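# Hang the inverted glass beaker on a drying-rack peg

## Task

Pick up the beaker standing upside down on the shelved bench by the door, carry it to the shelved bench by the window, and slide it onto one of the drying rack's pegs far enough that the peg alone supports it. It fails if the beaker touches the floor, if it breaks (glass breaks from a drop of more than a few centimetres or a hard knock), or if the robot falls over or is left tilted. At the end the gripper must have released it and moved away, because a beaker held in place only by the robot does not count.

## Robot and tools

ROBOT. A Hello Robot Stretch 4 with a single arm. It has an omni-wheel base, a lift that slides up a mast, a telescoping arm that reaches forward, a wrist with yaw, pitch and roll joints, and a two-finger gripper. It stands about 1.6 m tall, and its base rim is within 0.23 m of the base origin. Four cameras ride on it: head_camera, head_left_camera, head_right_camera and wrist_camera. Loose objects can occasionally get a brief shove from outside.

FRAMES. In the base frame the origin is on the floor beneath the centre of the base, x points forward, y left and z up. hand_pose is reported in this frame. It is the point between the open fingertips (link pinch), and its axes line up with the base frame when all wrist joints are 0. The printed position may not be exact. The odometry frame is wherever the base frame was when the scene began.

execute_actions(actions, cameras). actions is a list holding one action, or none, which only reports state and images. An action may contain "base", "joints" or both, plus optional "pace" and "contact_limits". Alternatively it contains only {"end_of_arm": "enable_torque"}, which re-powers any wrist or gripper motor that shut itself off.
- base: exactly one key, each a relative move from where the base last measured itself in the most recent state report. translate_m drives straight, metres, forward positive, -2 to 2. strafe_m slides sideways without turning, metres, left positive, -2 to 2. rotate_rad turns in place, radians, counter-clockwise seen from above is positive, -3.2 to 3.2.
- joints: a single object of absolute targets keyed by name, not offsets. lift_m is 0 to 1.2 m (±0.004). arm_m is extension, 0 to 0.55 m (±0.004). wrist_yaw_rad is -1.134 to 4.276 (±0.02): 0 points forward, positive turns left, 3.14 is folded back, and above 3.4 the arm may get in the way. wrist_pitch_rad is -1.117 to 4.259 (±0.05): 0 is level and 1.57 points straight down. wrist_roll_rad is -1.117 to 4.259 (±0.02): at 0 the fingers are level, and positive turns clockwise as seen from behind the gripper. gripper_m is the fingertip gap, -0.038 to 0.141 m (±0.004); negative values press the tips together. A joint target outside its range gets clipped and the result says so. Any other bad value or unknown key rejects the call and nothing moves.
- pace: "slow", "default", "fast" or "max". The base drives up to 0.1/0.3/0.4/0.6 m/s and turns up to 1/2/3/4 rad/s. With the lift above 0.2 m these caps shrink, down to 0.3 m/s and 1 rad/s at 1.2 m.
- contact_limits: only arm_m, from 0 (gentlest) to 0.75 (hardest), default 0.5. It sets how much force the arm may apply before it halts.
- cameras: a list of names or "all". Omitting it, null or ["all"] returns every camera, and [] returns none.
The motions in one action begin together and can end at different times. No action runs longer than 15 s. A joint or the base left out of an action may keep driving toward its earlier target without the status showing it. When a result reports a stop, the later execute_actions, wait and finished_scene calls in that same reply are skipped.

wait(seconds): 0 to 10. It commands nothing new and returns the same report as an empty action. zoom_image(camera, region): region is [x0, y0, x1, y1] in pixels of that camera's latest full image, with the origin at the top left and at most 504 by 504. It gives a closer look. read_manual(section): returns only licence text and moves nothing. finished_scene(scene): takes the current scene's number, ends that scene for good after the last command has been held, and reports success. A reply that contains no tool call ends everything.

RESULT LINES. The pictures line lists the cameras in the same order as the images.
- base_status and joint_status can be: done (for the base this means the wheels turned the commanded amount, even if they slipped); off_target (came to rest short of the target and may still be pushing); contact_stop_at_<key> (something blocked it and that part went slack, so a slack lift can sink under load and a slack base can drift); limit_stop_at_<name>; time_out; torque_fault. After a stop the old target is dropped.
- on_its_own reports things nobody commanded. Here "held at" gives a held target, not the actual position. limit_stop_at_tilt means a lean over 6 degrees, with the lift, arm and wheels slack until the lean eases.
- lidar_m gives 12 distances in metres, one per 30-degree sector, starting straight ahead and going counter-clockwise (4th is left, 7th behind, 10th right). "-" means nothing seen, or something closer than 0.25 m. It covers about 0.15 m up to robot height, so table tops show up. It can miss glass, thin legs and things behind the robot.
- wrist_depth_mm is a 7x7 grid read from the top left, 100 to 2000 mm. Glass does not appear in it, and the robot's own body does.
- base_odometry counts wheel turns, so slip adds to it. If turned_by_wheels and turned_by_imu differ by more than about 0.1 rad, the heading is off by roughly that difference. base_tilt is in degrees, with forward and right positive, and carries a fixed bias of up to about 1.5 degrees.
- motor_effort is a percentage of the maximum, positive toward higher joint values, with the peak from the last action in brackets. Readings are noisy and each has its own bias. For wheel_0, wheel_1 and wheel_2, positive means turning right. Effort outside the rest range suggests pushing on something or carrying a load.

HANDLING. To grasp, command a gap smaller than the object. The further below its width, the harder the squeeze and the more the object is drawn inward, up to about a third of that difference. Neither the reading nor done proves a grasp; look for a clear change in gripper effort. Fingertips pressed onto a surface may stick, so raise the lift to free them. To unfold at the start, send lift_m 0.4 together with wrist_yaw_rad 0. limit_stop_at_own_body means the arm, lift or wrist was about to hit the robot; moving away still works. It is likely when pitch is below -0.2 and roll is below -0.4 or above 4. If a wrist motor is overloaded, for example when pressed against something or holding over about 2 kg level, it reports torque_fault and goes limp until enable_torque is sent.

AVOID. Don't drop the glass beaker, knock it or let it touch the floor. Don't drive or turn with more than 1 kg held and the arm past 0.2 m, especially at fast paces. Avoid sustained pushes or pulls, above all with the gripper high or a high contact limit, and avoid slamming into things. The simulation keeps running while you think, and the robot holds its last command during that time.

Each tool is called after "Request:" in YAML: its name, and indented under it one key for each argument.

## Session

Request:
execute_actions:
  actions: []

Scene clock: 0.00 s.
base_odometry: x=+0.000 y=+0.000 heading=+0.000 (m, m, rad; odometry frame)
turned_by_wheels: +0.000 (rad since the last result)
turned_by_imu: +0.000 (rad since the last result)
base_tilt: forward=+0.0 right=+0.8 (deg)
lidar_m: 1.36 1.41 2.15 1.53 1.58 1.87 1.75 1.82 1.23 1.12 1.16 1.48
base_status: not commanded
joint_positions: lift_m=+0.289 arm_m=-0.001 wrist_yaw_rad=+3.227 wrist_pitch_rad=-0.013 wrist_roll_rad=-0.010 gripper_m=+0.057
joint_status: not commanded
motor_effort: lift_m=+20 arm_m=+0 wrist_yaw_rad=-2 wrist_pitch_rad=-5 wrist_roll_rad=-1 gripper_m=-5 wheel_0=+0 wheel_1=+0 wheel_2=+0 (%)
hand_pose: x=-0.1246 y=+0.0624 z=+0.4707 quat_wxyz=(-0.043, +0.007, -0.005, +0.999) (m; base frame)
wrist_depth_mm: - 136 135 - - - - / - - 133 - - - - / - - 132 - - - - / - 112 132 - - - - / 139 135 - - - - - / 200 - 1708 - 210 1756 1661 / 193 1281 683 156 1138 1118 1182
pictures: head_camera, head_left_camera, head_right_camera, wrist_camera
Images, in order (width x height): head_camera 420x560, head_left_camera 420x672, head_right_camera 420x672, wrist_camera 616x392.

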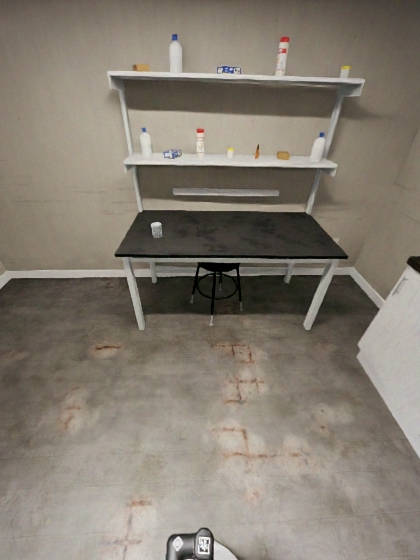

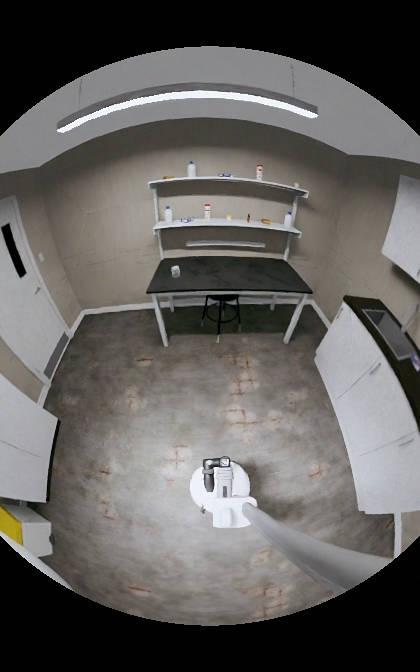

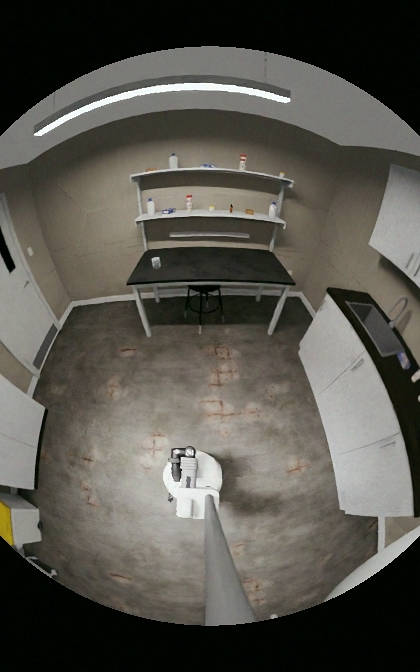

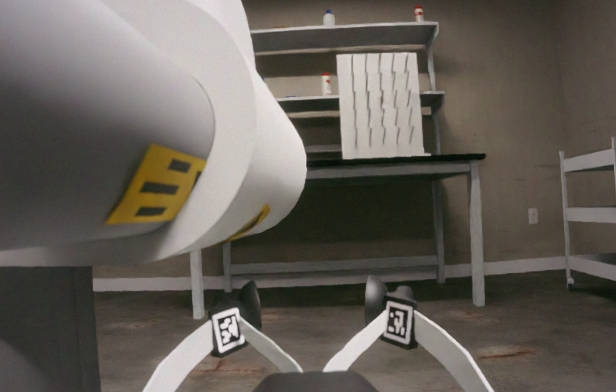

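Request:
zoom_image:
  camera: "head_camera"
  region: [100, 190, 220, 270]

Request:
zoom_image:
  camera: "wrist_camera"
  region: [300, 30, 480, 180]

Region (100, 190, 220, 270) of head_camera's 420x560 image, scaled by 4.200, with more detail than that image has.

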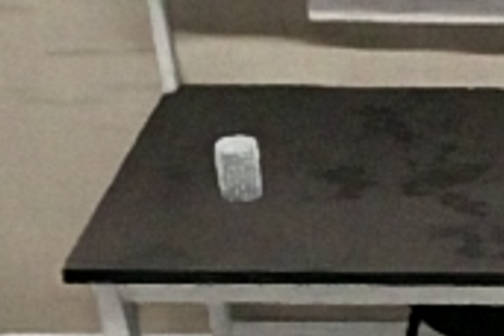

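Region (300, 30, 480, 180) of wrist_camera's 616x392 image, scaled by 2.800.

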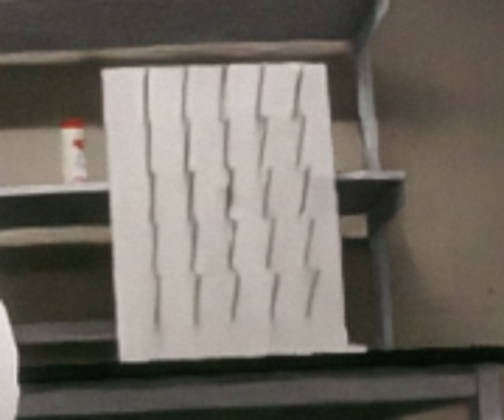

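Request:
execute_actions:
  actions:
    - {"base": {"strafe_m": 0.47}, "joints": {"lift_m": 0.85, "wrist_yaw_rad": 0, "gripper_m": 0.13}, "pace": "fast"}
  cameras: []

Request:
execute_actions:
  actions:
    - {"base": {"translate_m": 0.8}, "pace": "fast"}
  cameras: ["head_camera", "wrist_camera"]

Scene clock: 27.03 s.
base_odometry: x=+0.000 y=+0.470 heading=+0.000 (m, m, rad; odometry frame)
turned_by_wheels: +0.000 (rad since the last result)
turned_by_imu: -0.002 (rad since the last result)
base_tilt: forward=+0.0 right=+0.8 (deg)
lidar_m: 1.34 2.18 1.14 1.06 1.10 1.48 1.82 1.83 1.75 1.59 1.65 1.48
base_status: done
joint_positions: lift_m=+0.850 arm_m=-0.001 wrist_yaw_rad=+0.000 wrist_pitch_rad=-0.013 wrist_roll_rad=-0.010 gripper_m=+0.130
joint_status: all done
motor_effort: lift_m=+22(23) arm_m=+0(0) wrist_yaw_rad=-2(8) wrist_pitch_rad=-5(5) wrist_roll_rad=-1(1) gripper_m=-2(3) wheel_0=+0(12) wheel_1=+0(14) wheel_2=+0(0) (%)
hand_pose: x=+0.4588 y=-0.0873 z=+1.0318 quat_wxyz=(+1.000, -0.005, -0.007, +0.000) (m; base frame)
wrist_depth_mm: 1863 1808 1863 1983 - - - / 1863 1921 1863 1921 1983 - - / 1863 1863 1921 1983 1921 - - / 1808 1921 1863 1983 1983 - - / 1808 1863 1756 1921 1921 1921 - / 1808 1863 1255 1182 1160 1138 1308 / 1756 1756 1863 149 1430 1983 -
pictures: none
No camera images: the call's "cameras" was empty. Leave "cameras" out to get every camera's image.

Scene clock: 30.50 s.
base_odometry: x=+0.800 y=+0.470 heading=+0.000 (m, m, rad; odometry frame)
turned_by_wheels: +0.000 (rad since the last result)
turned_by_imu: -0.003 (rad since the last result)
base_tilt: forward=+0.0 right=+0.8 (deg)
lidar_m: 0.55 0.57 1.71 1.57 1.22 1.50 3.28 2.67 1.64 1.52 0.88 0.61
base_status: done
joint_positions: lift_m=+0.850 arm_m=-0.001 wrist_yaw_rad=+0.000 wrist_pitch_rad=-0.013 wrist_roll_rad=-0.010 gripper_m=+0.130
joint_status: not commanded
motor_effort: lift_m=+23(22) arm_m=+0(0) wrist_yaw_rad=-1(3) wrist_pitch_rad=-5(5) wrist_roll_rad=-1(1) gripper_m=+1(2) wheel_0=+2(7) wheel_1=+2(7) wheel_2=+0(15) (%)
hand_pose: x=+0.4587 y=-0.0873 z=+1.0319 quat_wxyz=(+1.000, -0.005, -0.007, +0.000) (m; base frame)
wrist_depth_mm: 1078 1118 1098 1160 1182 1182 1229 / 1060 1098 1098 1118 1138 1205 1205 / 1078 1078 917 991 1060 1160 1160 / 1078 1118 1138 1138 1138 1160 1182 / 1060 1098 1098 1118 1118 1160 1205 / 1078 1098 1098 1118 1098 866 1025 / 1078 1078 723 149 732 699 715
pictures: head_camera, wrist_camera
Images, in order (width x height): head_camera 420x560, wrist_camera 616x392.

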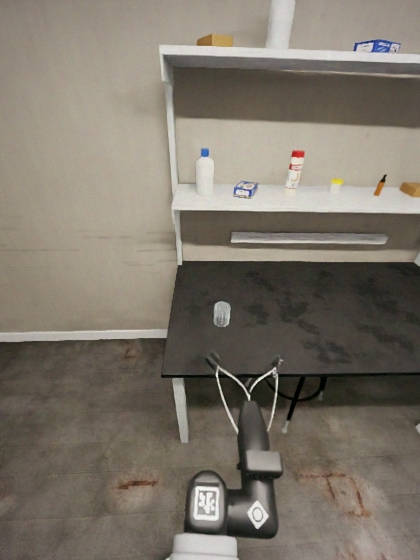

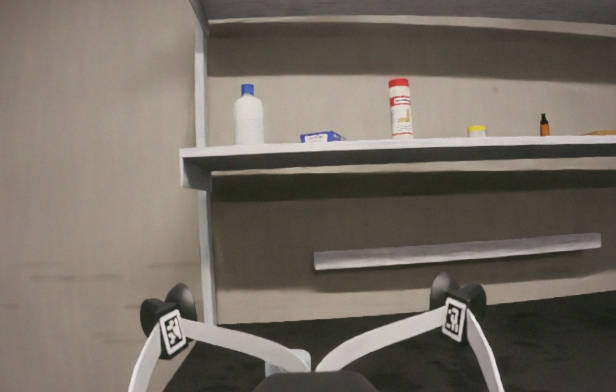

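Request:
execute_actions:
  actions:
    - {"base": {"strafe_m": 0.035}, "joints": {"lift_m": 0.725}}
  cameras: ["head_camera", "wrist_camera"]

Scene clock: 42.77 s.
base_odometry: x=+0.800 y=+0.505 heading=+0.001 (m, m, rad; odometry frame)
turned_by_wheels: +0.000 (rad since the last result)
turned_by_imu: -0.001 (rad since the last result)
base_tilt: forward=+0.1 right=+0.8 (deg)
lidar_m: 0.55 1.38 1.63 1.52 1.18 1.46 3.29 2.70 1.69 1.57 0.86 0.62
base_status: done
joint_positions: lift_m=+0.725 arm_m=-0.001 wrist_yaw_rad=+0.000 wrist_pitch_rad=-0.013 wrist_roll_rad=-0.010 gripper_m=+0.130
joint_status: all done
motor_effort: lift_m=+18(21) arm_m=+0(0) wrist_yaw_rad=-2(1) wrist_pitch_rad=-5(5) wrist_roll_rad=-1(1) gripper_m=+1(1) wheel_0=+1(10) wheel_1=+3(10) wheel_2=+0(3) (%)
hand_pose: x=+0.4587 y=-0.0874 z=+0.9072 quat_wxyz=(+1.000, -0.005, -0.007, +0.000) (m; base frame)
wrist_depth_mm: 1098 1078 1118 1118 1160 1205 1182 / 1078 1118 1098 931 917 946 976 / 1060 1098 1118 1138 1138 1182 1205 / 1078 1078 1098 1098 1138 1160 1182 / 1098 1078 1078 1118 1138 1160 1182 / 1078 1060 691 741 691 525 621 / 1060 1060 445 149 445 421 436
pictures: head_camera, wrist_camera
Images, in order (width x height): head_camera 420x560, wrist_camera 616x392.

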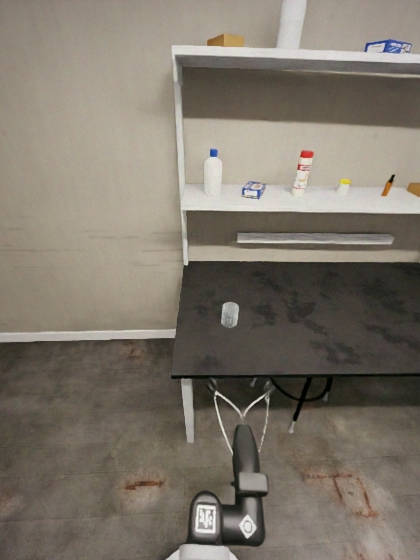

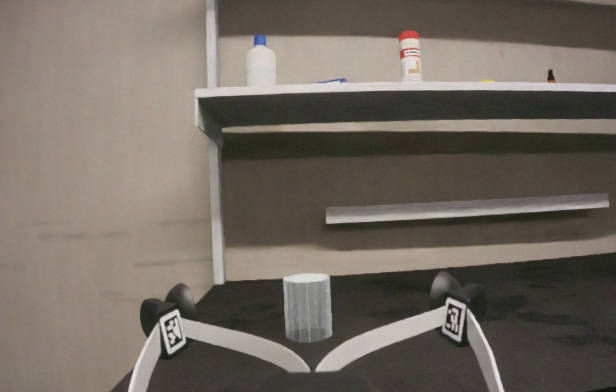

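Request:
execute_actions:
  actions:
    - {"joints": {"lift_m": 0.63, "arm_m": 0.25}}
  cameras: ["head_camera", "wrist_camera"]

Scene clock: 53.23 s.
base_odometry: x=+0.800 y=+0.505 heading=+0.001 (m, m, rad; odometry frame)
turned_by_wheels: +0.000 (rad since the last result)
turned_by_imu: -0.002 (rad since the last result)
base_tilt: forward=+0.0 right=+0.8 (deg)
lidar_m: 0.53 1.38 1.63 1.53 1.21 1.48 3.27 2.65 1.69 1.56 0.88 0.57
base_status: not commanded
joint_positions: lift_m=+0.630 arm_m=+0.249 wrist_yaw_rad=+0.000 wrist_pitch_rad=-0.013 wrist_roll_rad=-0.010 gripper_m=+0.130
joint_status: all done
motor_effort: lift_m=+18(18) arm_m=+7(7) wrist_yaw_rad=-3(2) wrist_pitch_rad=-5(5) wrist_roll_rad=-1(1) gripper_m=+0(2) wheel_0=+1(1) wheel_1=+3(3) wheel_2=+0(0) (%)
hand_pose: x=+0.7081 y=-0.0874 z=+0.8122 quat_wxyz=(+1.000, -0.005, -0.007, +0.000) (m; base frame)
wrist_depth_mm: 866 866 707 732 715 741 759 / 842 866 891 891 891 931 931 / 842 842 854 878 904 931 931 / 831 854 878 878 904 917 917 / 831 842 788 878 788 699 621 / 831 355 351 377 353 270 320 / 262 244 227 149 229 216 -
pictures: head_camera, wrist_camera
Images, in order (width x height): head_camera 420x560, wrist_camera 616x392.

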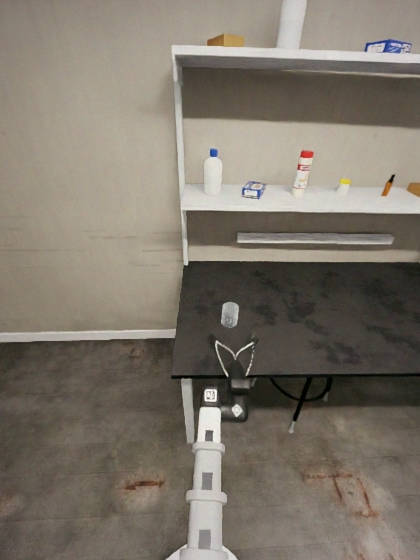

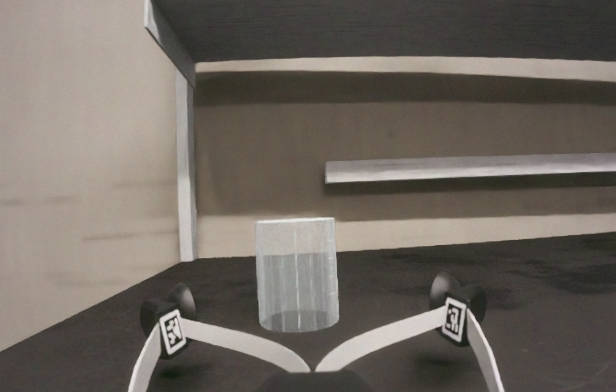

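Request:
execute_actions:
  actions:
    - {"base": {"strafe_m": 0.012}, "joints": {"arm_m": 0.40}}
  cameras: ["head_camera", "wrist_camera"]

Scene clock: 59.37 s.
base_odometry: x=+0.800 y=+0.517 heading=+0.001 (m, m, rad; odometry frame)
turned_by_wheels: +0.000 (rad since the last result)
turned_by_imu: +0.027 (rad since the last result)
base_tilt: forward=+0.1 right=+0.8 (deg)
lidar_m: 0.55 1.40 1.61 1.51 1.17 1.48 2.66 2.67 1.69 1.59 0.85 0.60
base_status: done
joint_positions: lift_m=+0.630 arm_m=+0.277 wrist_yaw_rad=+0.000 wrist_pitch_rad=-0.019 wrist_roll_rad=-0.010 gripper_m=+0.130
joint_status: arm_m contact_stop (moved +0.028 of +0.151)
on_its_own: arm_m is slack since a contact_stop (your +0.400 is given up)
motor_effort: lift_m=+15(19) arm_m=+0(25) wrist_yaw_rad=-1(53) wrist_pitch_rad=+12(36) wrist_roll_rad=-1(4) gripper_m=-3(0) wheel_0=+1(7) wheel_1=+0(12) wheel_2=-1(12) (%)
hand_pose: x=+0.7365 y=-0.0874 z=+0.8142 quat_wxyz=(+1.000, -0.005, -0.010, +0.000) (m; base frame)
wrist_depth_mm: 842 842 661 699 707 715 732 / 831 831 842 866 866 891 891 / 831 842 842 866 866 854 891 / 831 831 842 842 866 878 878 / 809 831 820 854 854 798 715 / 820 831 382 415 387 293 351 / 809 260 243 149 246 232 241
pictures: head_camera, wrist_camera
Images, in order (width x height): head_camera 420x560, wrist_camera 616x392.

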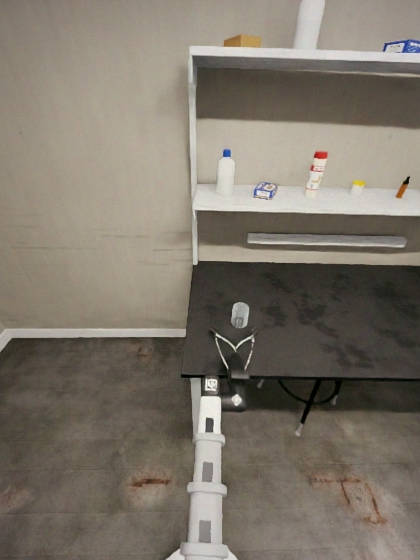

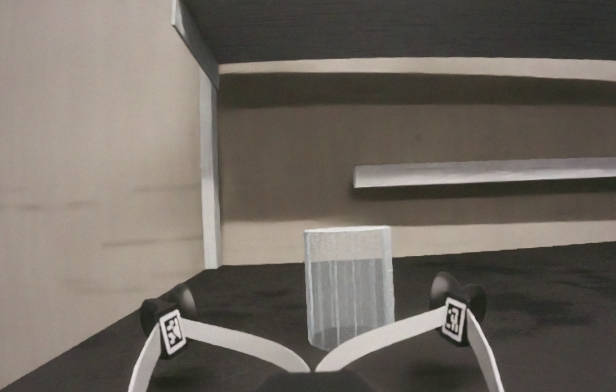

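Request:
execute_actions:
  actions:
    - {"base": {"strafe_m": -0.035}, "joints": {"arm_m": 0.27, "lift_m": 0.70, "wrist_pitch_rad": 0.25}}
  cameras: ["head_camera", "wrist_camera"]

Scene clock: 66.63 s.
base_odometry: x=+0.800 y=+0.482 heading=+0.000 (m, m, rad; odometry frame)
turned_by_wheels: +0.000 (rad since the last result)
turned_by_imu: -0.002 (rad since the last result)
base_tilt: forward=+0.1 right=+0.8 (deg)
lidar_m: 0.55 1.35 1.65 1.52 1.20 1.54 3.26 2.68 1.65 1.56 0.87 0.57
base_status: done
joint_positions: lift_m=+0.700 arm_m=+0.271 wrist_yaw_rad=+0.000 wrist_pitch_rad=+0.252 wrist_roll_rad=-0.010 gripper_m=+0.130
joint_status: all done
motor_effort: lift_m=+22(23) arm_m=-7(8) wrist_yaw_rad=-3(30) wrist_pitch_rad=-4(95) wrist_roll_rad=-2(5) gripper_m=-5(3) wheel_0=-3(11) wheel_1=-2(7) wheel_2=-1(4) (%)
hand_pose: x=+0.7215 y=-0.0873 z=+0.8062 quat_wxyz=(+0.992, -0.005, +0.125, +0.001) (m; base frame)
wrist_depth_mm: 759 778 778 798 798 809 820 / 778 778 788 809 809 831 831 / 809 831 831 831 854 878 854 / 831 842 676 654 621 580 564 / 854 421 415 402 389 375 362 / 300 283 281 293 282 243 265 / 239 229 220 149 219 212 -
pictures: head_camera, wrist_camera
Images, in order (width x height): head_camera 420x560, wrist_camera 616x392.

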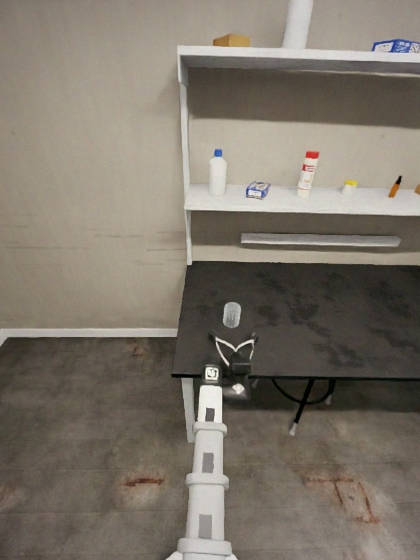

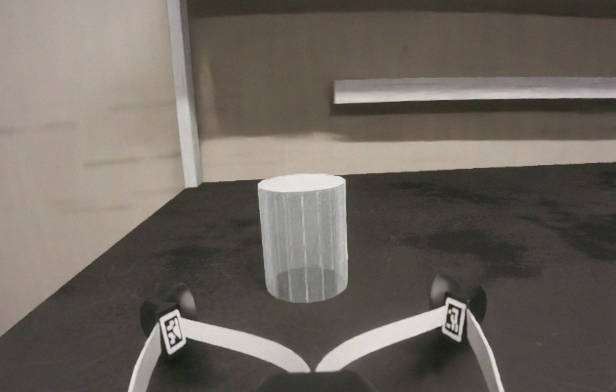

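Request:
execute_actions:
  actions:
    - {"base": {"strafe_m": 0.008}, "joints": {"arm_m": 0.385, "lift_m": 0.715}}
  cameras: ["head_camera", "wrist_camera"]

Scene clock: 77.50 s.
base_odometry: x=+0.800 y=+0.490 heading=+0.000 (m, m, rad; odometry frame)
turned_by_wheels: +0.000 (rad since the last result)
turned_by_imu: -0.001 (rad since the last result)
base_tilt: forward=+0.0 right=+0.8 (deg)
lidar_m: 0.56 1.37 1.65 1.54 1.17 1.54 3.31 2.68 1.67 1.54 0.84 0.57
base_status: done
joint_positions: lift_m=+0.715 arm_m=+0.384 wrist_yaw_rad=+0.000 wrist_pitch_rad=+0.252 wrist_roll_rad=-0.010 gripper_m=+0.130
joint_status: all done
motor_effort: lift_m=+23(23) arm_m=+7(6) wrist_yaw_rad=-2(3) wrist_pitch_rad=-4(4) wrist_roll_rad=-2(2) gripper_m=+0(1) wheel_0=+1(8) wheel_1=+1(8) wheel_2=+0(1) (%)
hand_pose: x=+0.8340 y=-0.0874 z=+0.8211 quat_wxyz=(+0.992, -0.005, +0.126, +0.001) (m; base frame)
wrist_depth_mm: 654 654 676 691 691 699 707 / 668 668 699 707 640 654 647 / 691 699 715 732 732 759 759 / 732 723 732 707 683 640 621 / 759 500 455 442 430 410 394 / 778 307 304 317 297 266 291 / 263 250 239 149 240 231 237
pictures: head_camera, wrist_camera
Images, in order (width x height): head_camera 420x560, wrist_camera 616x392.

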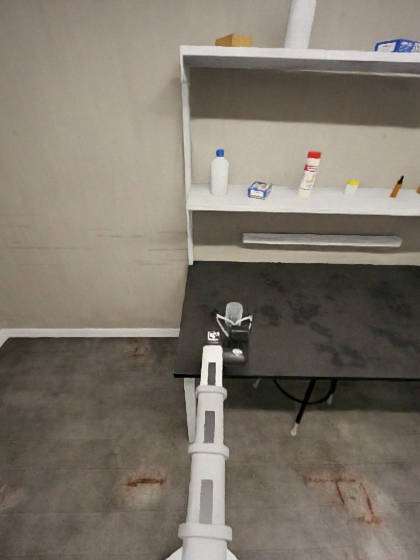

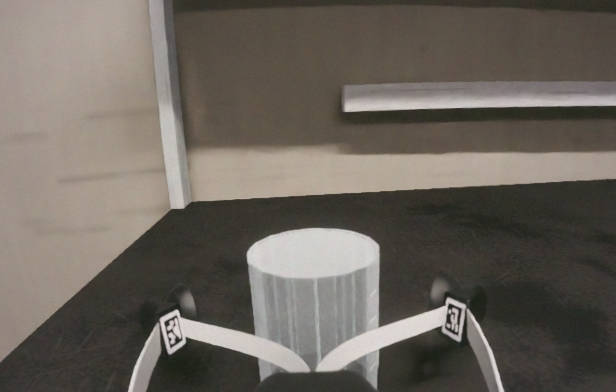

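Request:
execute_actions:
  actions:
    - {"joints": {"gripper_m": 0.035}}
  cameras: ["wrist_camera"]

Request:
execute_actions:
  actions:
    - {"joints": {"lift_m": 0.80, "arm_m": 0.0}}
  cameras: ["head_camera", "wrist_camera"]

Scene clock: 84.87 s.
base_odometry: x=+0.800 y=+0.490 heading=+0.000 (m, m, rad; odometry frame)
turned_by_wheels: +0.000 (rad since the last result)
turned_by_imu: -0.002 (rad since the last result)
base_tilt: forward=+0.1 right=+0.8 (deg)
lidar_m: 0.55 1.37 1.67 1.52 1.20 1.56 3.27 2.70 1.67 1.55 0.85 0.59
base_status: not commanded
joint_positions: lift_m=+0.715 arm_m=+0.384 wrist_yaw_rad=+0.000 wrist_pitch_rad=+0.253 wrist_roll_rad=-0.010 gripper_m=+0.035
joint_status: all done
motor_effort: lift_m=+22(22) arm_m=+7(7) wrist_yaw_rad=-3(3) wrist_pitch_rad=-7(7) wrist_roll_rad=-2(2) gripper_m=-15(17) wheel_0=+1(1) wheel_1=+2(1) wheel_2=+0(0) (%)
hand_pose: x=+0.8340 y=-0.0874 z=+0.8209 quat_wxyz=(+0.992, -0.005, +0.126, +0.001) (m; base frame)
wrist_depth_mm: 661 661 683 691 699 691 715 / 676 676 699 707 640 640 723 / 691 707 723 732 741 750 768 / 723 723 732 707 683 640 615 / 750 500 452 439 424 404 389 / 759 324 213 319 208 298 289 / 262 238 220 251 230 222 236
pictures: wrist_camera
Images, in order (width x height): wrist_camera 616x392.

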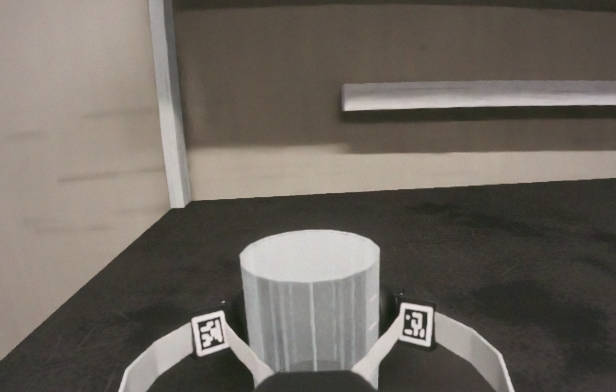

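Scene clock: 87.10 s.
base_odometry: x=+0.800 y=+0.490 heading=+0.000 (m, m, rad; odometry frame)
turned_by_wheels: +0.000 (rad since the last result)
turned_by_imu: -0.001 (rad since the last result)
base_tilt: forward=+0.1 right=+0.8 (deg)
lidar_m: 0.56 1.36 1.64 1.53 1.21 1.55 3.30 2.71 1.68 1.55 0.88 0.58
base_status: not commanded
joint_positions: lift_m=+0.800 arm_m=+0.001 wrist_yaw_rad=+0.000 wrist_pitch_rad=+0.253 wrist_roll_rad=-0.010 gripper_m=+0.035
joint_status: all done
motor_effort: lift_m=+23(23) arm_m=-7(7) wrist_yaw_rad=-1(0) wrist_pitch_rad=-9(9) wrist_roll_rad=-2(2) gripper_m=-17(17) wheel_0=+1(1) wheel_1=+2(2) wheel_2=+0(0) (%)
hand_pose: x=+0.4514 y=-0.0875 z=+0.9057 quat_wxyz=(+0.992, -0.005, +0.126, +0.001) (m; base frame)
wrist_depth_mm: 1008 1008 866 976 1008 1008 1078 / 1025 1025 1042 1078 1098 1098 1118 / 1060 1060 1098 1098 1160 1138 1118 / 1098 1118 1118 1060 1008 976 946 / 1138 1138 683 661 640 627 603 / 1205 1160 213 484 208 449 436 / 1205 370 283 384 370 373 377
pictures: head_camera, wrist_camera
Images, in order (width x height): head_camera 420x560, wrist_camera 616x392.

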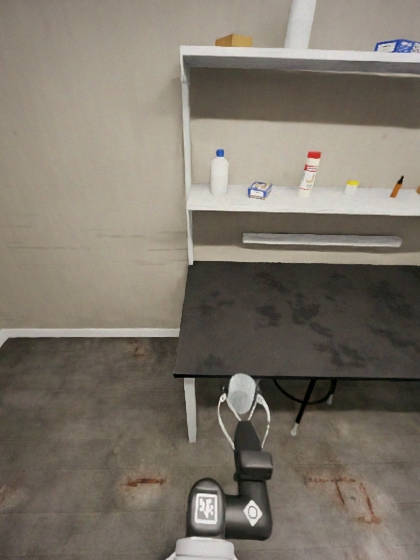

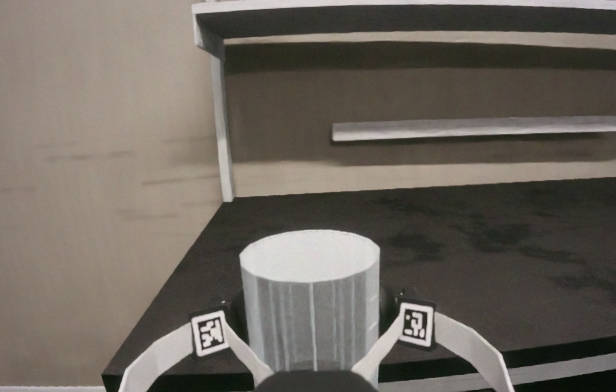

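Held. Turn around.

Request:
execute_actions:
  actions:
    - {"base": {"rotate_rad": 3.1}}
  cameras: ["head_camera", "wrist_camera", "head_left_camera"]

Scene clock: 93.60 s.
base_odometry: x=+0.800 y=+0.490 heading=+3.100 (m, m, rad; odometry frame)
turned_by_wheels: +3.099 (rad since the last result)
turned_by_imu: +3.043 (rad since the last result)
base_tilt: forward=+0.0 right=+0.8 (deg)
lidar_m: 2.57 2.65 1.69 1.57 0.88 0.59 0.52 0.58 1.66 1.53 1.18 1.47
base_status: done
joint_positions: lift_m=+0.800 arm_m=+0.001 wrist_yaw_rad=+0.000 wrist_pitch_rad=+0.253 wrist_roll_rad=-0.010 gripper_m=+0.035
joint_status: not commanded
motor_effort: lift_m=+22(23) arm_m=-7(7) wrist_yaw_rad=-3(2) wrist_pitch_rad=-9(9) wrist_roll_rad=-2(2) gripper_m=-21(16) wheel_0=-4(9) wheel_1=-3(9) wheel_2=-1(9) (%)
hand_pose: x=+0.4515 y=-0.0874 z=+0.9058 quat_wxyz=(+0.992, -0.005, +0.126, +0.001) (m; base frame)
wrist_depth_mm: - - - - - - 1863 / - - - - - - 1863 / - - - - - - 1921 / - - - - - - 1808 / - - - - - - 1464 / - 1983 213 1921 208 1661 1499 / 1537 1464 809 1537 1397 1336 1397
pictures: head_camera, head_left_camera, wrist_camera
Images, in order (width x height): head_camera 420x560, head_left_camera 420x672, wrist_camera 616x392.

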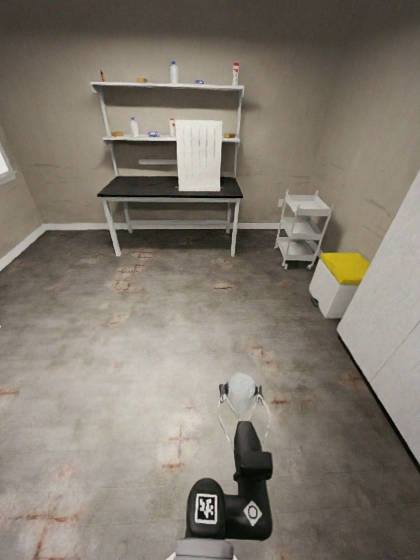

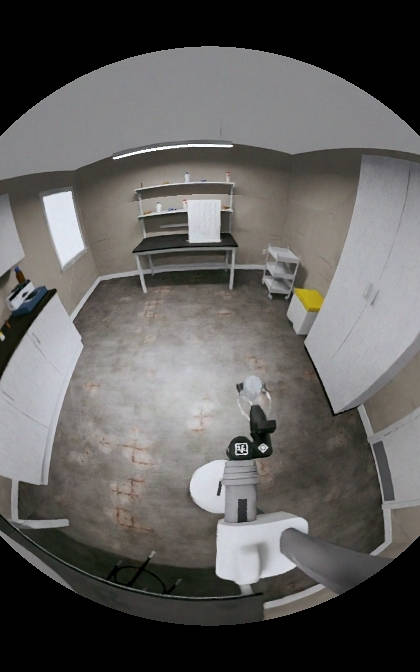

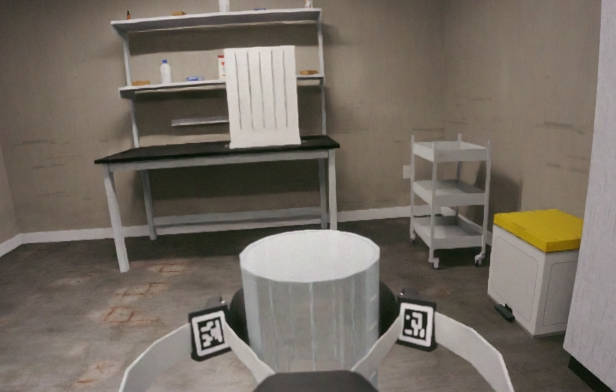

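Request:
execute_actions:
  actions:
    - {"base": {"rotate_rad": 0.075}, "joints": {"lift_m": 1.0}}
  cameras: []

Request:
execute_actions:
  actions:
    - {"base": {"translate_m": 1.9}}
  cameras: ["head_camera", "wrist_camera"]

Scene clock: 102.43 s.
base_odometry: x=+0.800 y=+0.490 heading=-3.109 (m, m, rad; odometry frame)
turned_by_wheels: +0.074 (rad since the last result)
turned_by_imu: +0.072 (rad since the last result)
base_tilt: forward=+0.0 right=+0.9 (deg)
lidar_m: 2.57 2.68 1.65 1.55 0.81 0.58 0.55 1.39 1.60 1.53 1.21 1.58
base_status: done
joint_positions: lift_m=+1.000 arm_m=+0.001 wrist_yaw_rad=+0.000 wrist_pitch_rad=+0.253 wrist_roll_rad=-0.010 gripper_m=+0.035
joint_status: all done
motor_effort: lift_m=+23(25) arm_m=-7(7) wrist_yaw_rad=-2(1) wrist_pitch_rad=-9(9) wrist_roll_rad=-2(2) gripper_m=-20(17) wheel_0=-4(6) wheel_1=-4(5) wheel_2=+0(8) (%)
hand_pose: x=+0.4515 y=-0.0874 z=+1.1057 quat_wxyz=(+0.992, -0.005, +0.126, +0.001) (m; base frame)
wrist_depth_mm: - - - - - - - / - - - - - - - / - - - - - - - / - - - - - - - / - - - - - - 1863 / - - 213 - 208 - 1537 / 1808 1708 960 1808 1661 1618 1576
pictures: none
No camera images: the call's "cameras" was empty. Leave "cameras" out to get every camera's image.

Scene clock: 110.27 s.
base_odometry: x=-1.099 y=+0.428 heading=-3.109 (m, m, rad; odometry frame)
turned_by_wheels: +0.000 (rad since the last result)
turned_by_imu: -0.008 (rad since the last result)
base_tilt: forward=+0.0 right=+0.8 (deg)
lidar_m: 0.65 0.70 0.97 1.69 1.69 2.28 2.70 1.60 1.17 1.10 1.01 0.71
base_status: done
joint_positions: lift_m=+1.000 arm_m=+0.001 wrist_yaw_rad=+0.000 wrist_pitch_rad=+0.253 wrist_roll_rad=-0.010 gripper_m=+0.035
joint_status: not commanded
motor_effort: lift_m=+22(22) arm_m=-7(7) wrist_yaw_rad=-3(3) wrist_pitch_rad=-8(9) wrist_roll_rad=-2(2) gripper_m=-17(19) wheel_0=+0(6) wheel_1=+0(5) wheel_2=+2(12) (%)
hand_pose: x=+0.4514 y=-0.0874 z=+1.1057 quat_wxyz=(+0.992, -0.005, +0.126, +0.001) (m; base frame)
wrist_depth_mm: 1138 640 634 647 1160 1160 1182 / 1205 668 661 676 976 1205 1229 / 1229 699 683 691 1205 1229 1255 / 1255 1182 707 723 1281 1308 1308 / 1281 1078 741 741 1060 1366 1366 / 878 831 213 778 207 1366 1366 / 715 654 427 668 627 609 1430
pictures: head_camera, wrist_camera
Images, in order (width x height): head_camera 420x560, wrist_camera 616x392.

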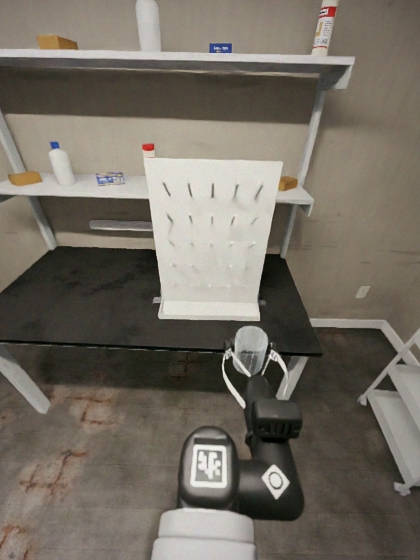

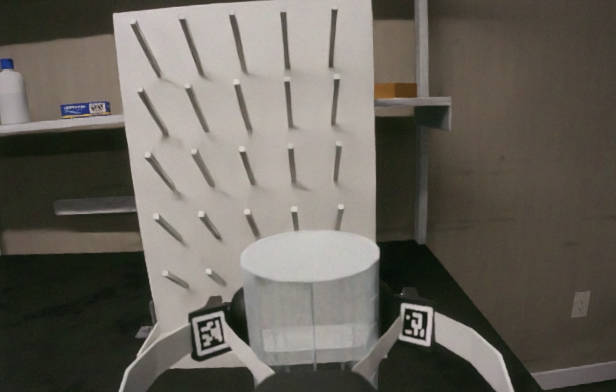

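Request:
zoom_image:
  camera: "head_camera"
  region: [130, 150, 300, 330]

Region (130, 150, 300, 330) of head_camera's 420x560 image, scaled by 2.800, with more detail than that image has.

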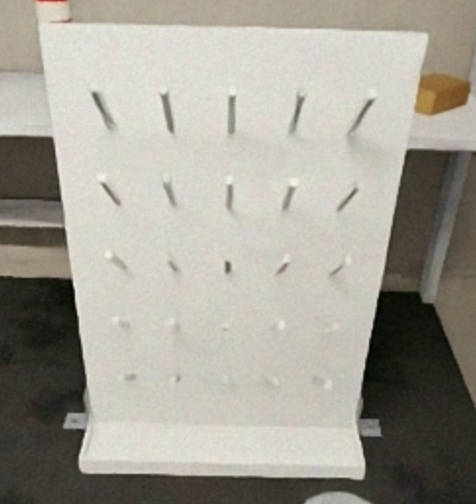

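Request:
execute_actions:
  actions:
    - {"base": {"strafe_m": 0.044}, "joints": {"lift_m": 1.15}}
  cameras: []

Request:
execute_actions:
  actions:
    - {"base": {"translate_m": 0.15}}
  cameras: ["head_camera", "wrist_camera"]

Scene clock: 141.60 s.
base_odometry: x=-1.098 y=+0.384 heading=-3.109 (m, m, rad; odometry frame)
turned_by_wheels: +0.000 (rad since the last result)
turned_by_imu: -0.002 (rad since the last result)
base_tilt: forward=+0.0 right=+0.8 (deg)
lidar_m: 0.67 0.72 0.97 1.67 1.65 2.23 2.63 1.62 1.18 1.15 1.03 0.68
base_status: done
joint_positions: lift_m=+1.150 arm_m=+0.001 wrist_yaw_rad=+0.000 wrist_pitch_rad=+0.253 wrist_roll_rad=-0.010 gripper_m=+0.035
joint_status: all done
motor_effort: lift_m=+23(26) arm_m=-7(7) wrist_yaw_rad=-2(2) wrist_pitch_rad=-8(9) wrist_roll_rad=-2(2) gripper_m=-18(16) wheel_0=-1(9) wheel_1=+1(10) wheel_2=+0(1) (%)
hand_pose: x=+0.4514 y=-0.0874 z=+1.2557 quat_wxyz=(+0.992, -0.005, +0.126, +0.001) (m; base frame)
wrist_depth_mm: 1138 1138 1118 1160 1160 1160 1182 / 1160 1160 1160 1160 1182 1205 1205 / 1182 1205 683 683 715 1255 1281 / 1281 1255 707 715 732 1281 1336 / 1308 1281 741 741 759 1281 1308 / 1160 1160 213 759 208 1366 1366 / 931 866 496 788 798 809 1430
pictures: none
No camera images: the call's "cameras" was empty. Leave "cameras" out to get every camera's image.

Scene clock: 143.43 s.
base_odometry: x=-1.248 y=+0.379 heading=-3.108 (m, m, rad; odometry frame)
turned_by_wheels: +0.000 (rad since the last result)
turned_by_imu: -0.001 (rad since the last result)
base_tilt: forward=+0.1 right=+0.8 (deg)
lidar_m: 0.53 0.54 0.73 2.19 1.71 2.21 2.99 1.64 1.20 1.01 1.01 0.53
base_status: done
joint_positions: lift_m=+1.150 arm_m=+0.001 wrist_yaw_rad=+0.000 wrist_pitch_rad=+0.253 wrist_roll_rad=-0.010 gripper_m=+0.035
joint_status: not commanded
motor_effort: lift_m=+23(23) arm_m=-7(7) wrist_yaw_rad=-2(3) wrist_pitch_rad=-8(9) wrist_roll_rad=-1(2) gripper_m=-18(20) wheel_0=+3(7) wheel_1=+4(6) wheel_2=-1(11) (%)
hand_pose: x=+0.4514 y=-0.0874 z=+1.2557 quat_wxyz=(+0.992, -0.005, +0.126, +0.001) (m; base frame)
wrist_depth_mm: 1008 991 1008 1008 1025 1025 1025 / 1025 1042 1025 535 535 1060 1042 / 1078 539 539 539 544 1098 1118 / 866 564 559 559 564 1118 1138 / 1118 591 580 585 591 1182 1205 / 1205 1042 214 603 208 1205 1229 / 946 866 394 627 621 820 1255
pictures: head_camera, wrist_camera
Images, in order (width x height): head_camera 420x560, wrist_camera 616x392.

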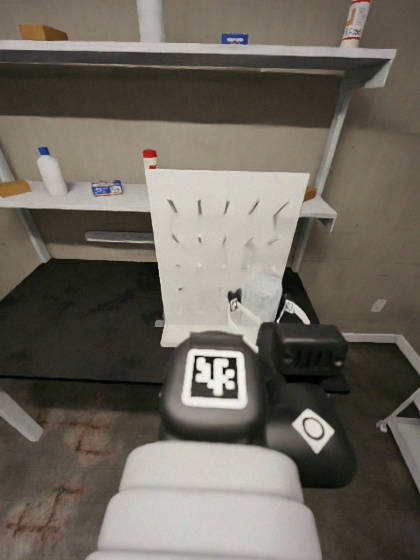

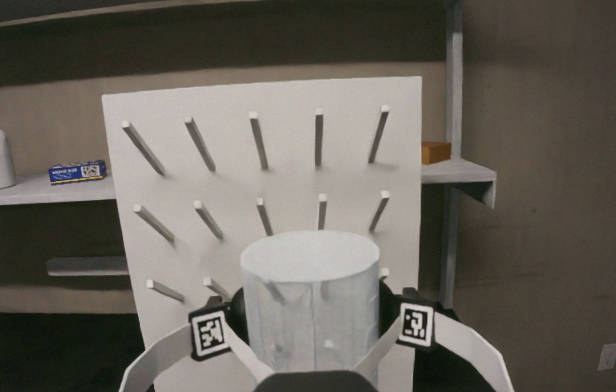

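Request:
execute_actions:
  actions:
    - {"joints": {"wrist_pitch_rad": -0.45}}
  cameras: ["wrist_camera"]

Request:
execute_actions:
  actions:
    - {"joints": {"arm_m": 0.20}, "pace": "slow", "contact_limits": {"arm_m": 0.15}}
  cameras: ["head_camera", "wrist_camera", "head_right_camera"]

Scene clock: 162.53 s.
base_odometry: x=-1.248 y=+0.379 heading=-3.108 (m, m, rad; odometry frame)
turned_by_wheels: +0.000 (rad since the last result)
turned_by_imu: -0.001 (rad since the last result)
base_tilt: forward=+0.1 right=+0.8 (deg)
lidar_m: 0.48 0.55 0.76 2.20 1.69 2.23 2.96 1.65 1.21 1.04 1.01 0.54
base_status: not commanded
joint_positions: lift_m=+1.150 arm_m=+0.001 wrist_yaw_rad=+0.000 wrist_pitch_rad=-0.446 wrist_roll_rad=-0.010 gripper_m=+0.035
joint_status: all done
motor_effort: lift_m=+23(23) arm_m=-7(7) wrist_yaw_rad=-2(3) wrist_pitch_rad=-9(16) wrist_roll_rad=-2(2) gripper_m=-18(17) wheel_0=+2(2) wheel_1=+3(4) wheel_2=-1(1) (%)
hand_pose: x=+0.4324 y=-0.0874 z=+1.4525 quat_wxyz=(+0.975, -0.005, -0.221, -0.001) (m; base frame)
wrist_depth_mm: 1160 1182 1205 1205 1229 1205 1281 / 1336 1366 1397 1430 1397 1430 1464 / 1366 1366 1397 1366 1336 1366 1366 / 1255 1229 1281 1281 1255 1281 1229 / 891 1182 931 946 931 1160 1160 / 1060 1078 213 1078 208 1078 1098 / 1025 1042 615 1060 1025 976 1025
pictures: wrist_camera
Images, in order (width x height): wrist_camera 616x392.

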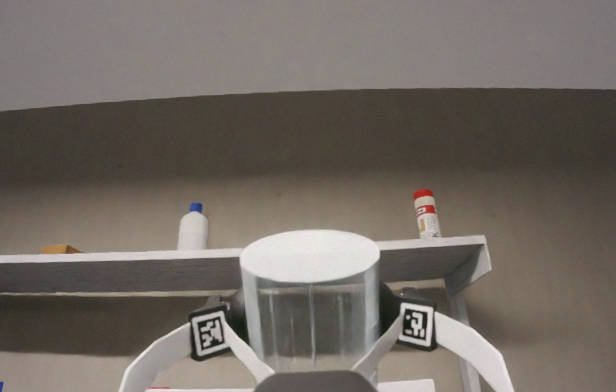

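Scene clock: 165.83 s.
base_odometry: x=-1.248 y=+0.379 heading=-3.108 (m, m, rad; odometry frame)
turned_by_wheels: +0.000 (rad since the last result)
turned_by_imu: -0.001 (rad since the last result)
base_tilt: forward=+0.1 right=+0.9 (deg)
lidar_m: 0.51 0.54 0.74 2.17 1.70 2.24 2.98 1.66 1.19 0.99 1.02 0.53
base_status: not commanded
joint_positions: lift_m=+1.150 arm_m=+0.199 wrist_yaw_rad=+0.000 wrist_pitch_rad=-0.447 wrist_roll_rad=-0.010 gripper_m=+0.035
joint_status: all done
motor_effort: lift_m=+23(23) arm_m=+7(8) wrist_yaw_rad=-2(1) wrist_pitch_rad=-8(10) wrist_roll_rad=-2(2) gripper_m=-18(16) wheel_0=+2(2) wheel_1=+4(4) wheel_2=-1(1) (%)
contact_limits: arm_m 0.15
hand_pose: x=+0.6298 y=-0.0874 z=+1.4526 quat_wxyz=(+0.975, -0.005, -0.221, -0.001) (m; base frame)
wrist_depth_mm: 1160 1182 1205 1255 1205 1255 1255 / 1281 1229 1255 1229 1229 1255 1281 / 1118 1138 1138 1138 1118 1138 1118 / 1078 1042 1078 1078 1025 778 1060 / 750 768 768 788 854 809 960 / 904 917 213 917 208 891 878 / 866 842 525 866 854 750 854
pictures: head_camera, head_right_camera, wrist_camera
Images, in order (width x height): head_camera 420x560, head_right_camera 420x672, wrist_camera 616x392.

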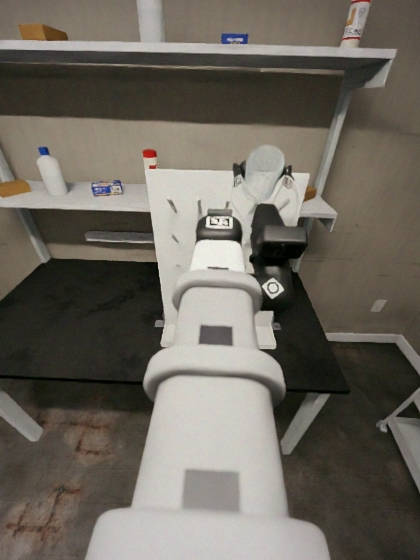

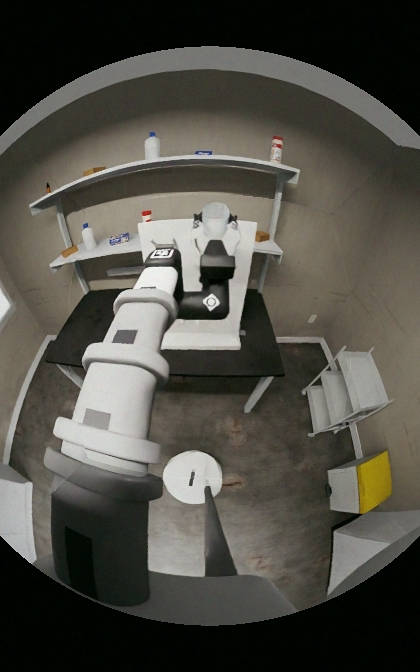

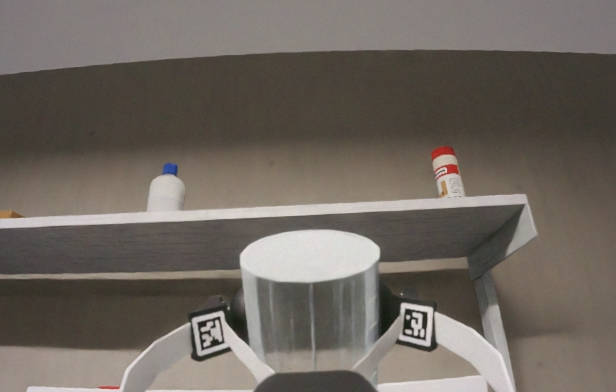

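Request:
execute_actions:
  actions:
    - {"joints": {"arm_m": 0.245, "lift_m": 1.09}, "pace": "slow", "contact_limits": {"arm_m": 0.15}}
  cameras: ["head_camera", "wrist_camera"]

Scene clock: 173.40 s.
base_odometry: x=-1.248 y=+0.379 heading=-3.108 (m, m, rad; odometry frame)
turned_by_wheels: +0.000 (rad since the last result)
turned_by_imu: -0.002 (rad since the last result)
base_tilt: forward=+0.1 right=+0.8 (deg)
lidar_m: 0.51 0.53 0.74 2.18 1.70 2.22 2.99 1.63 1.19 1.01 1.01 0.53
base_status: not commanded
joint_positions: lift_m=+1.090 arm_m=+0.244 wrist_yaw_rad=+0.000 wrist_pitch_rad=-0.447 wrist_roll_rad=-0.010 gripper_m=+0.035
joint_status: all done
motor_effort: lift_m=+18(21) arm_m=+7(6) wrist_yaw_rad=-3(1) wrist_pitch_rad=-10(9) wrist_roll_rad=-2(2) gripper_m=-18(19) wheel_0=+3(2) wheel_1=+4(4) wheel_2=-1(1) (%)
contact_limits: arm_m 0.15
hand_pose: x=+0.6748 y=-0.0874 z=+1.3930 quat_wxyz=(+0.975, -0.005, -0.221, -0.001) (m; base frame)
wrist_depth_mm: 1255 1229 1229 1255 1281 1255 1281 / 1205 1182 1205 1182 1205 1138 1182 / 1098 1078 1078 1078 1098 1060 1078 / 691 661 691 707 699 699 976 / 904 904 931 931 917 917 931 / 891 891 214 878 208 831 866 / 320 229 212 319 312 234 809
pictures: head_camera, wrist_camera
Images, in order (width x height): head_camera 420x560, wrist_camera 616x392.

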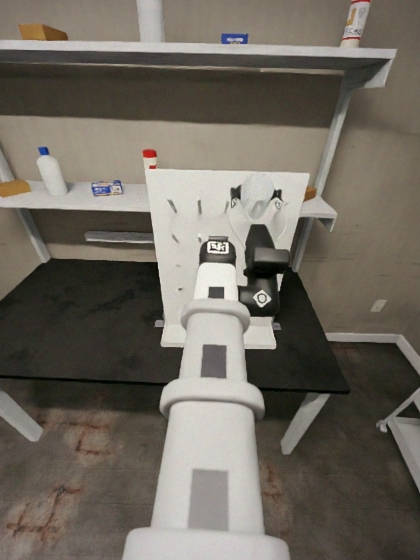

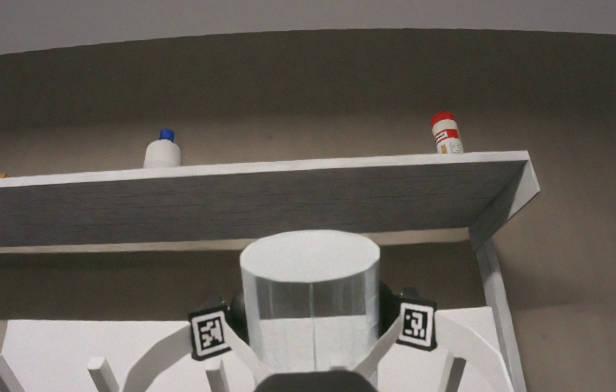

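Request:
execute_actions:
  actions:
    - {"base": {"strafe_m": -0.012}, "pace": "slow"}
  cameras: []

Request:
execute_actions:
  actions:
    - {"joints": {"arm_m": 0.28, "lift_m": 1.04}, "pace": "slow", "contact_limits": {"arm_m": 0.15}}
  cameras: ["head_camera", "wrist_camera"]

Scene clock: 181.73 s.
base_odometry: x=-1.248 y=+0.391 heading=-3.109 (m, m, rad; odometry frame)
turned_by_wheels: +0.000 (rad since the last result)
turned_by_imu: -0.001 (rad since the last result)
base_tilt: forward=+0.0 right=+0.8 (deg)
lidar_m: 0.50 0.51 0.77 2.18 1.69 2.25 2.96 1.59 1.19 1.07 1.00 0.51
base_status: done
joint_positions: lift_m=+1.090 arm_m=+0.244 wrist_yaw_rad=+0.000 wrist_pitch_rad=-0.447 wrist_roll_rad=-0.010 gripper_m=+0.035
joint_status: not commanded
motor_effort: lift_m=+18(18) arm_m=+7(7) wrist_yaw_rad=-1(1) wrist_pitch_rad=-9(8) wrist_roll_rad=-2(2) gripper_m=-17(16) wheel_0=+3(7) wheel_1=-5(5) wheel_2=+0(0) (%)
hand_pose: x=+0.6748 y=-0.0874 z=+1.3930 quat_wxyz=(+0.975, -0.005, -0.221, -0.001) (m; base frame)
wrist_depth_mm: 1229 1255 1255 1308 1229 1255 1281 / 1205 1205 1182 1160 1205 1182 1182 / 1098 1078 1060 1060 1078 1098 1098 / 691 668 683 699 715 707 991 / 917 917 946 917 931 917 931 / 854 866 214 866 208 842 854 / 320 310 212 320 271 268 820
pictures: none
No camera images: the call's "cameras" was empty. Leave "cameras" out to get every camera's image.

Scene clock: 183.20 s.
base_odometry: x=-1.248 y=+0.391 heading=-3.109 (m, m, rad; odometry frame)
turned_by_wheels: +0.000 (rad since the last result)
turned_by_imu: -0.001 (rad since the last result)
base_tilt: forward=+0.1 right=+0.8 (deg)
lidar_m: 0.50 0.53 0.74 2.20 1.70 2.24 2.99 1.60 1.17 1.04 0.99 0.56
base_status: not commanded
joint_positions: lift_m=+1.040 arm_m=+0.279 wrist_yaw_rad=+0.000 wrist_pitch_rad=-0.452 wrist_roll_rad=-0.010 gripper_m=+0.035
joint_status: all done
motor_effort: lift_m=+16(20) arm_m=+7(6) wrist_yaw_rad=-1(3) wrist_pitch_rad=+7(10) wrist_roll_rad=-2(2) gripper_m=-16(19) wheel_0=+4(4) wheel_1=-4(4) wheel_2=+0(0) (%)
contact_limits: arm_m 0.15
hand_pose: x=+0.7092 y=-0.0874 z=+1.3445 quat_wxyz=(+0.975, -0.005, -0.224, -0.001) (m; base frame)
wrist_depth_mm: 1255 1229 1229 1255 1255 1255 1229 / 1182 1138 1138 1138 1118 1138 1118 / 1042 654 661 647 654 647 1042 / 759 768 788 788 820 842 960 / 891 904 904 904 904 878 917 / 296 306 213 303 205 309 831 / 287 245 243 287 250 283 778
pictures: head_camera, wrist_camera
Images, in order (width x height): head_camera 420x560, wrist_camera 616x392.

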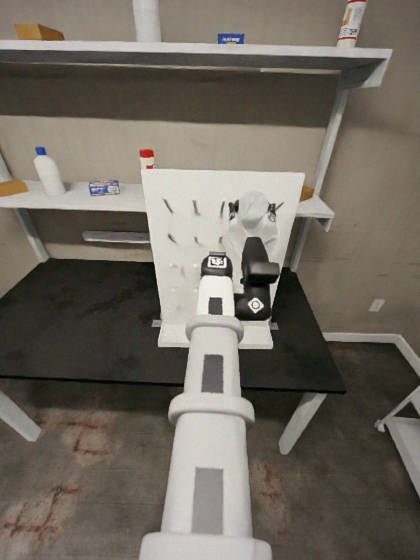

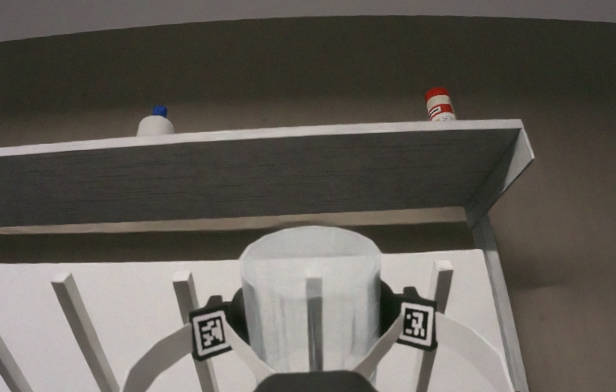

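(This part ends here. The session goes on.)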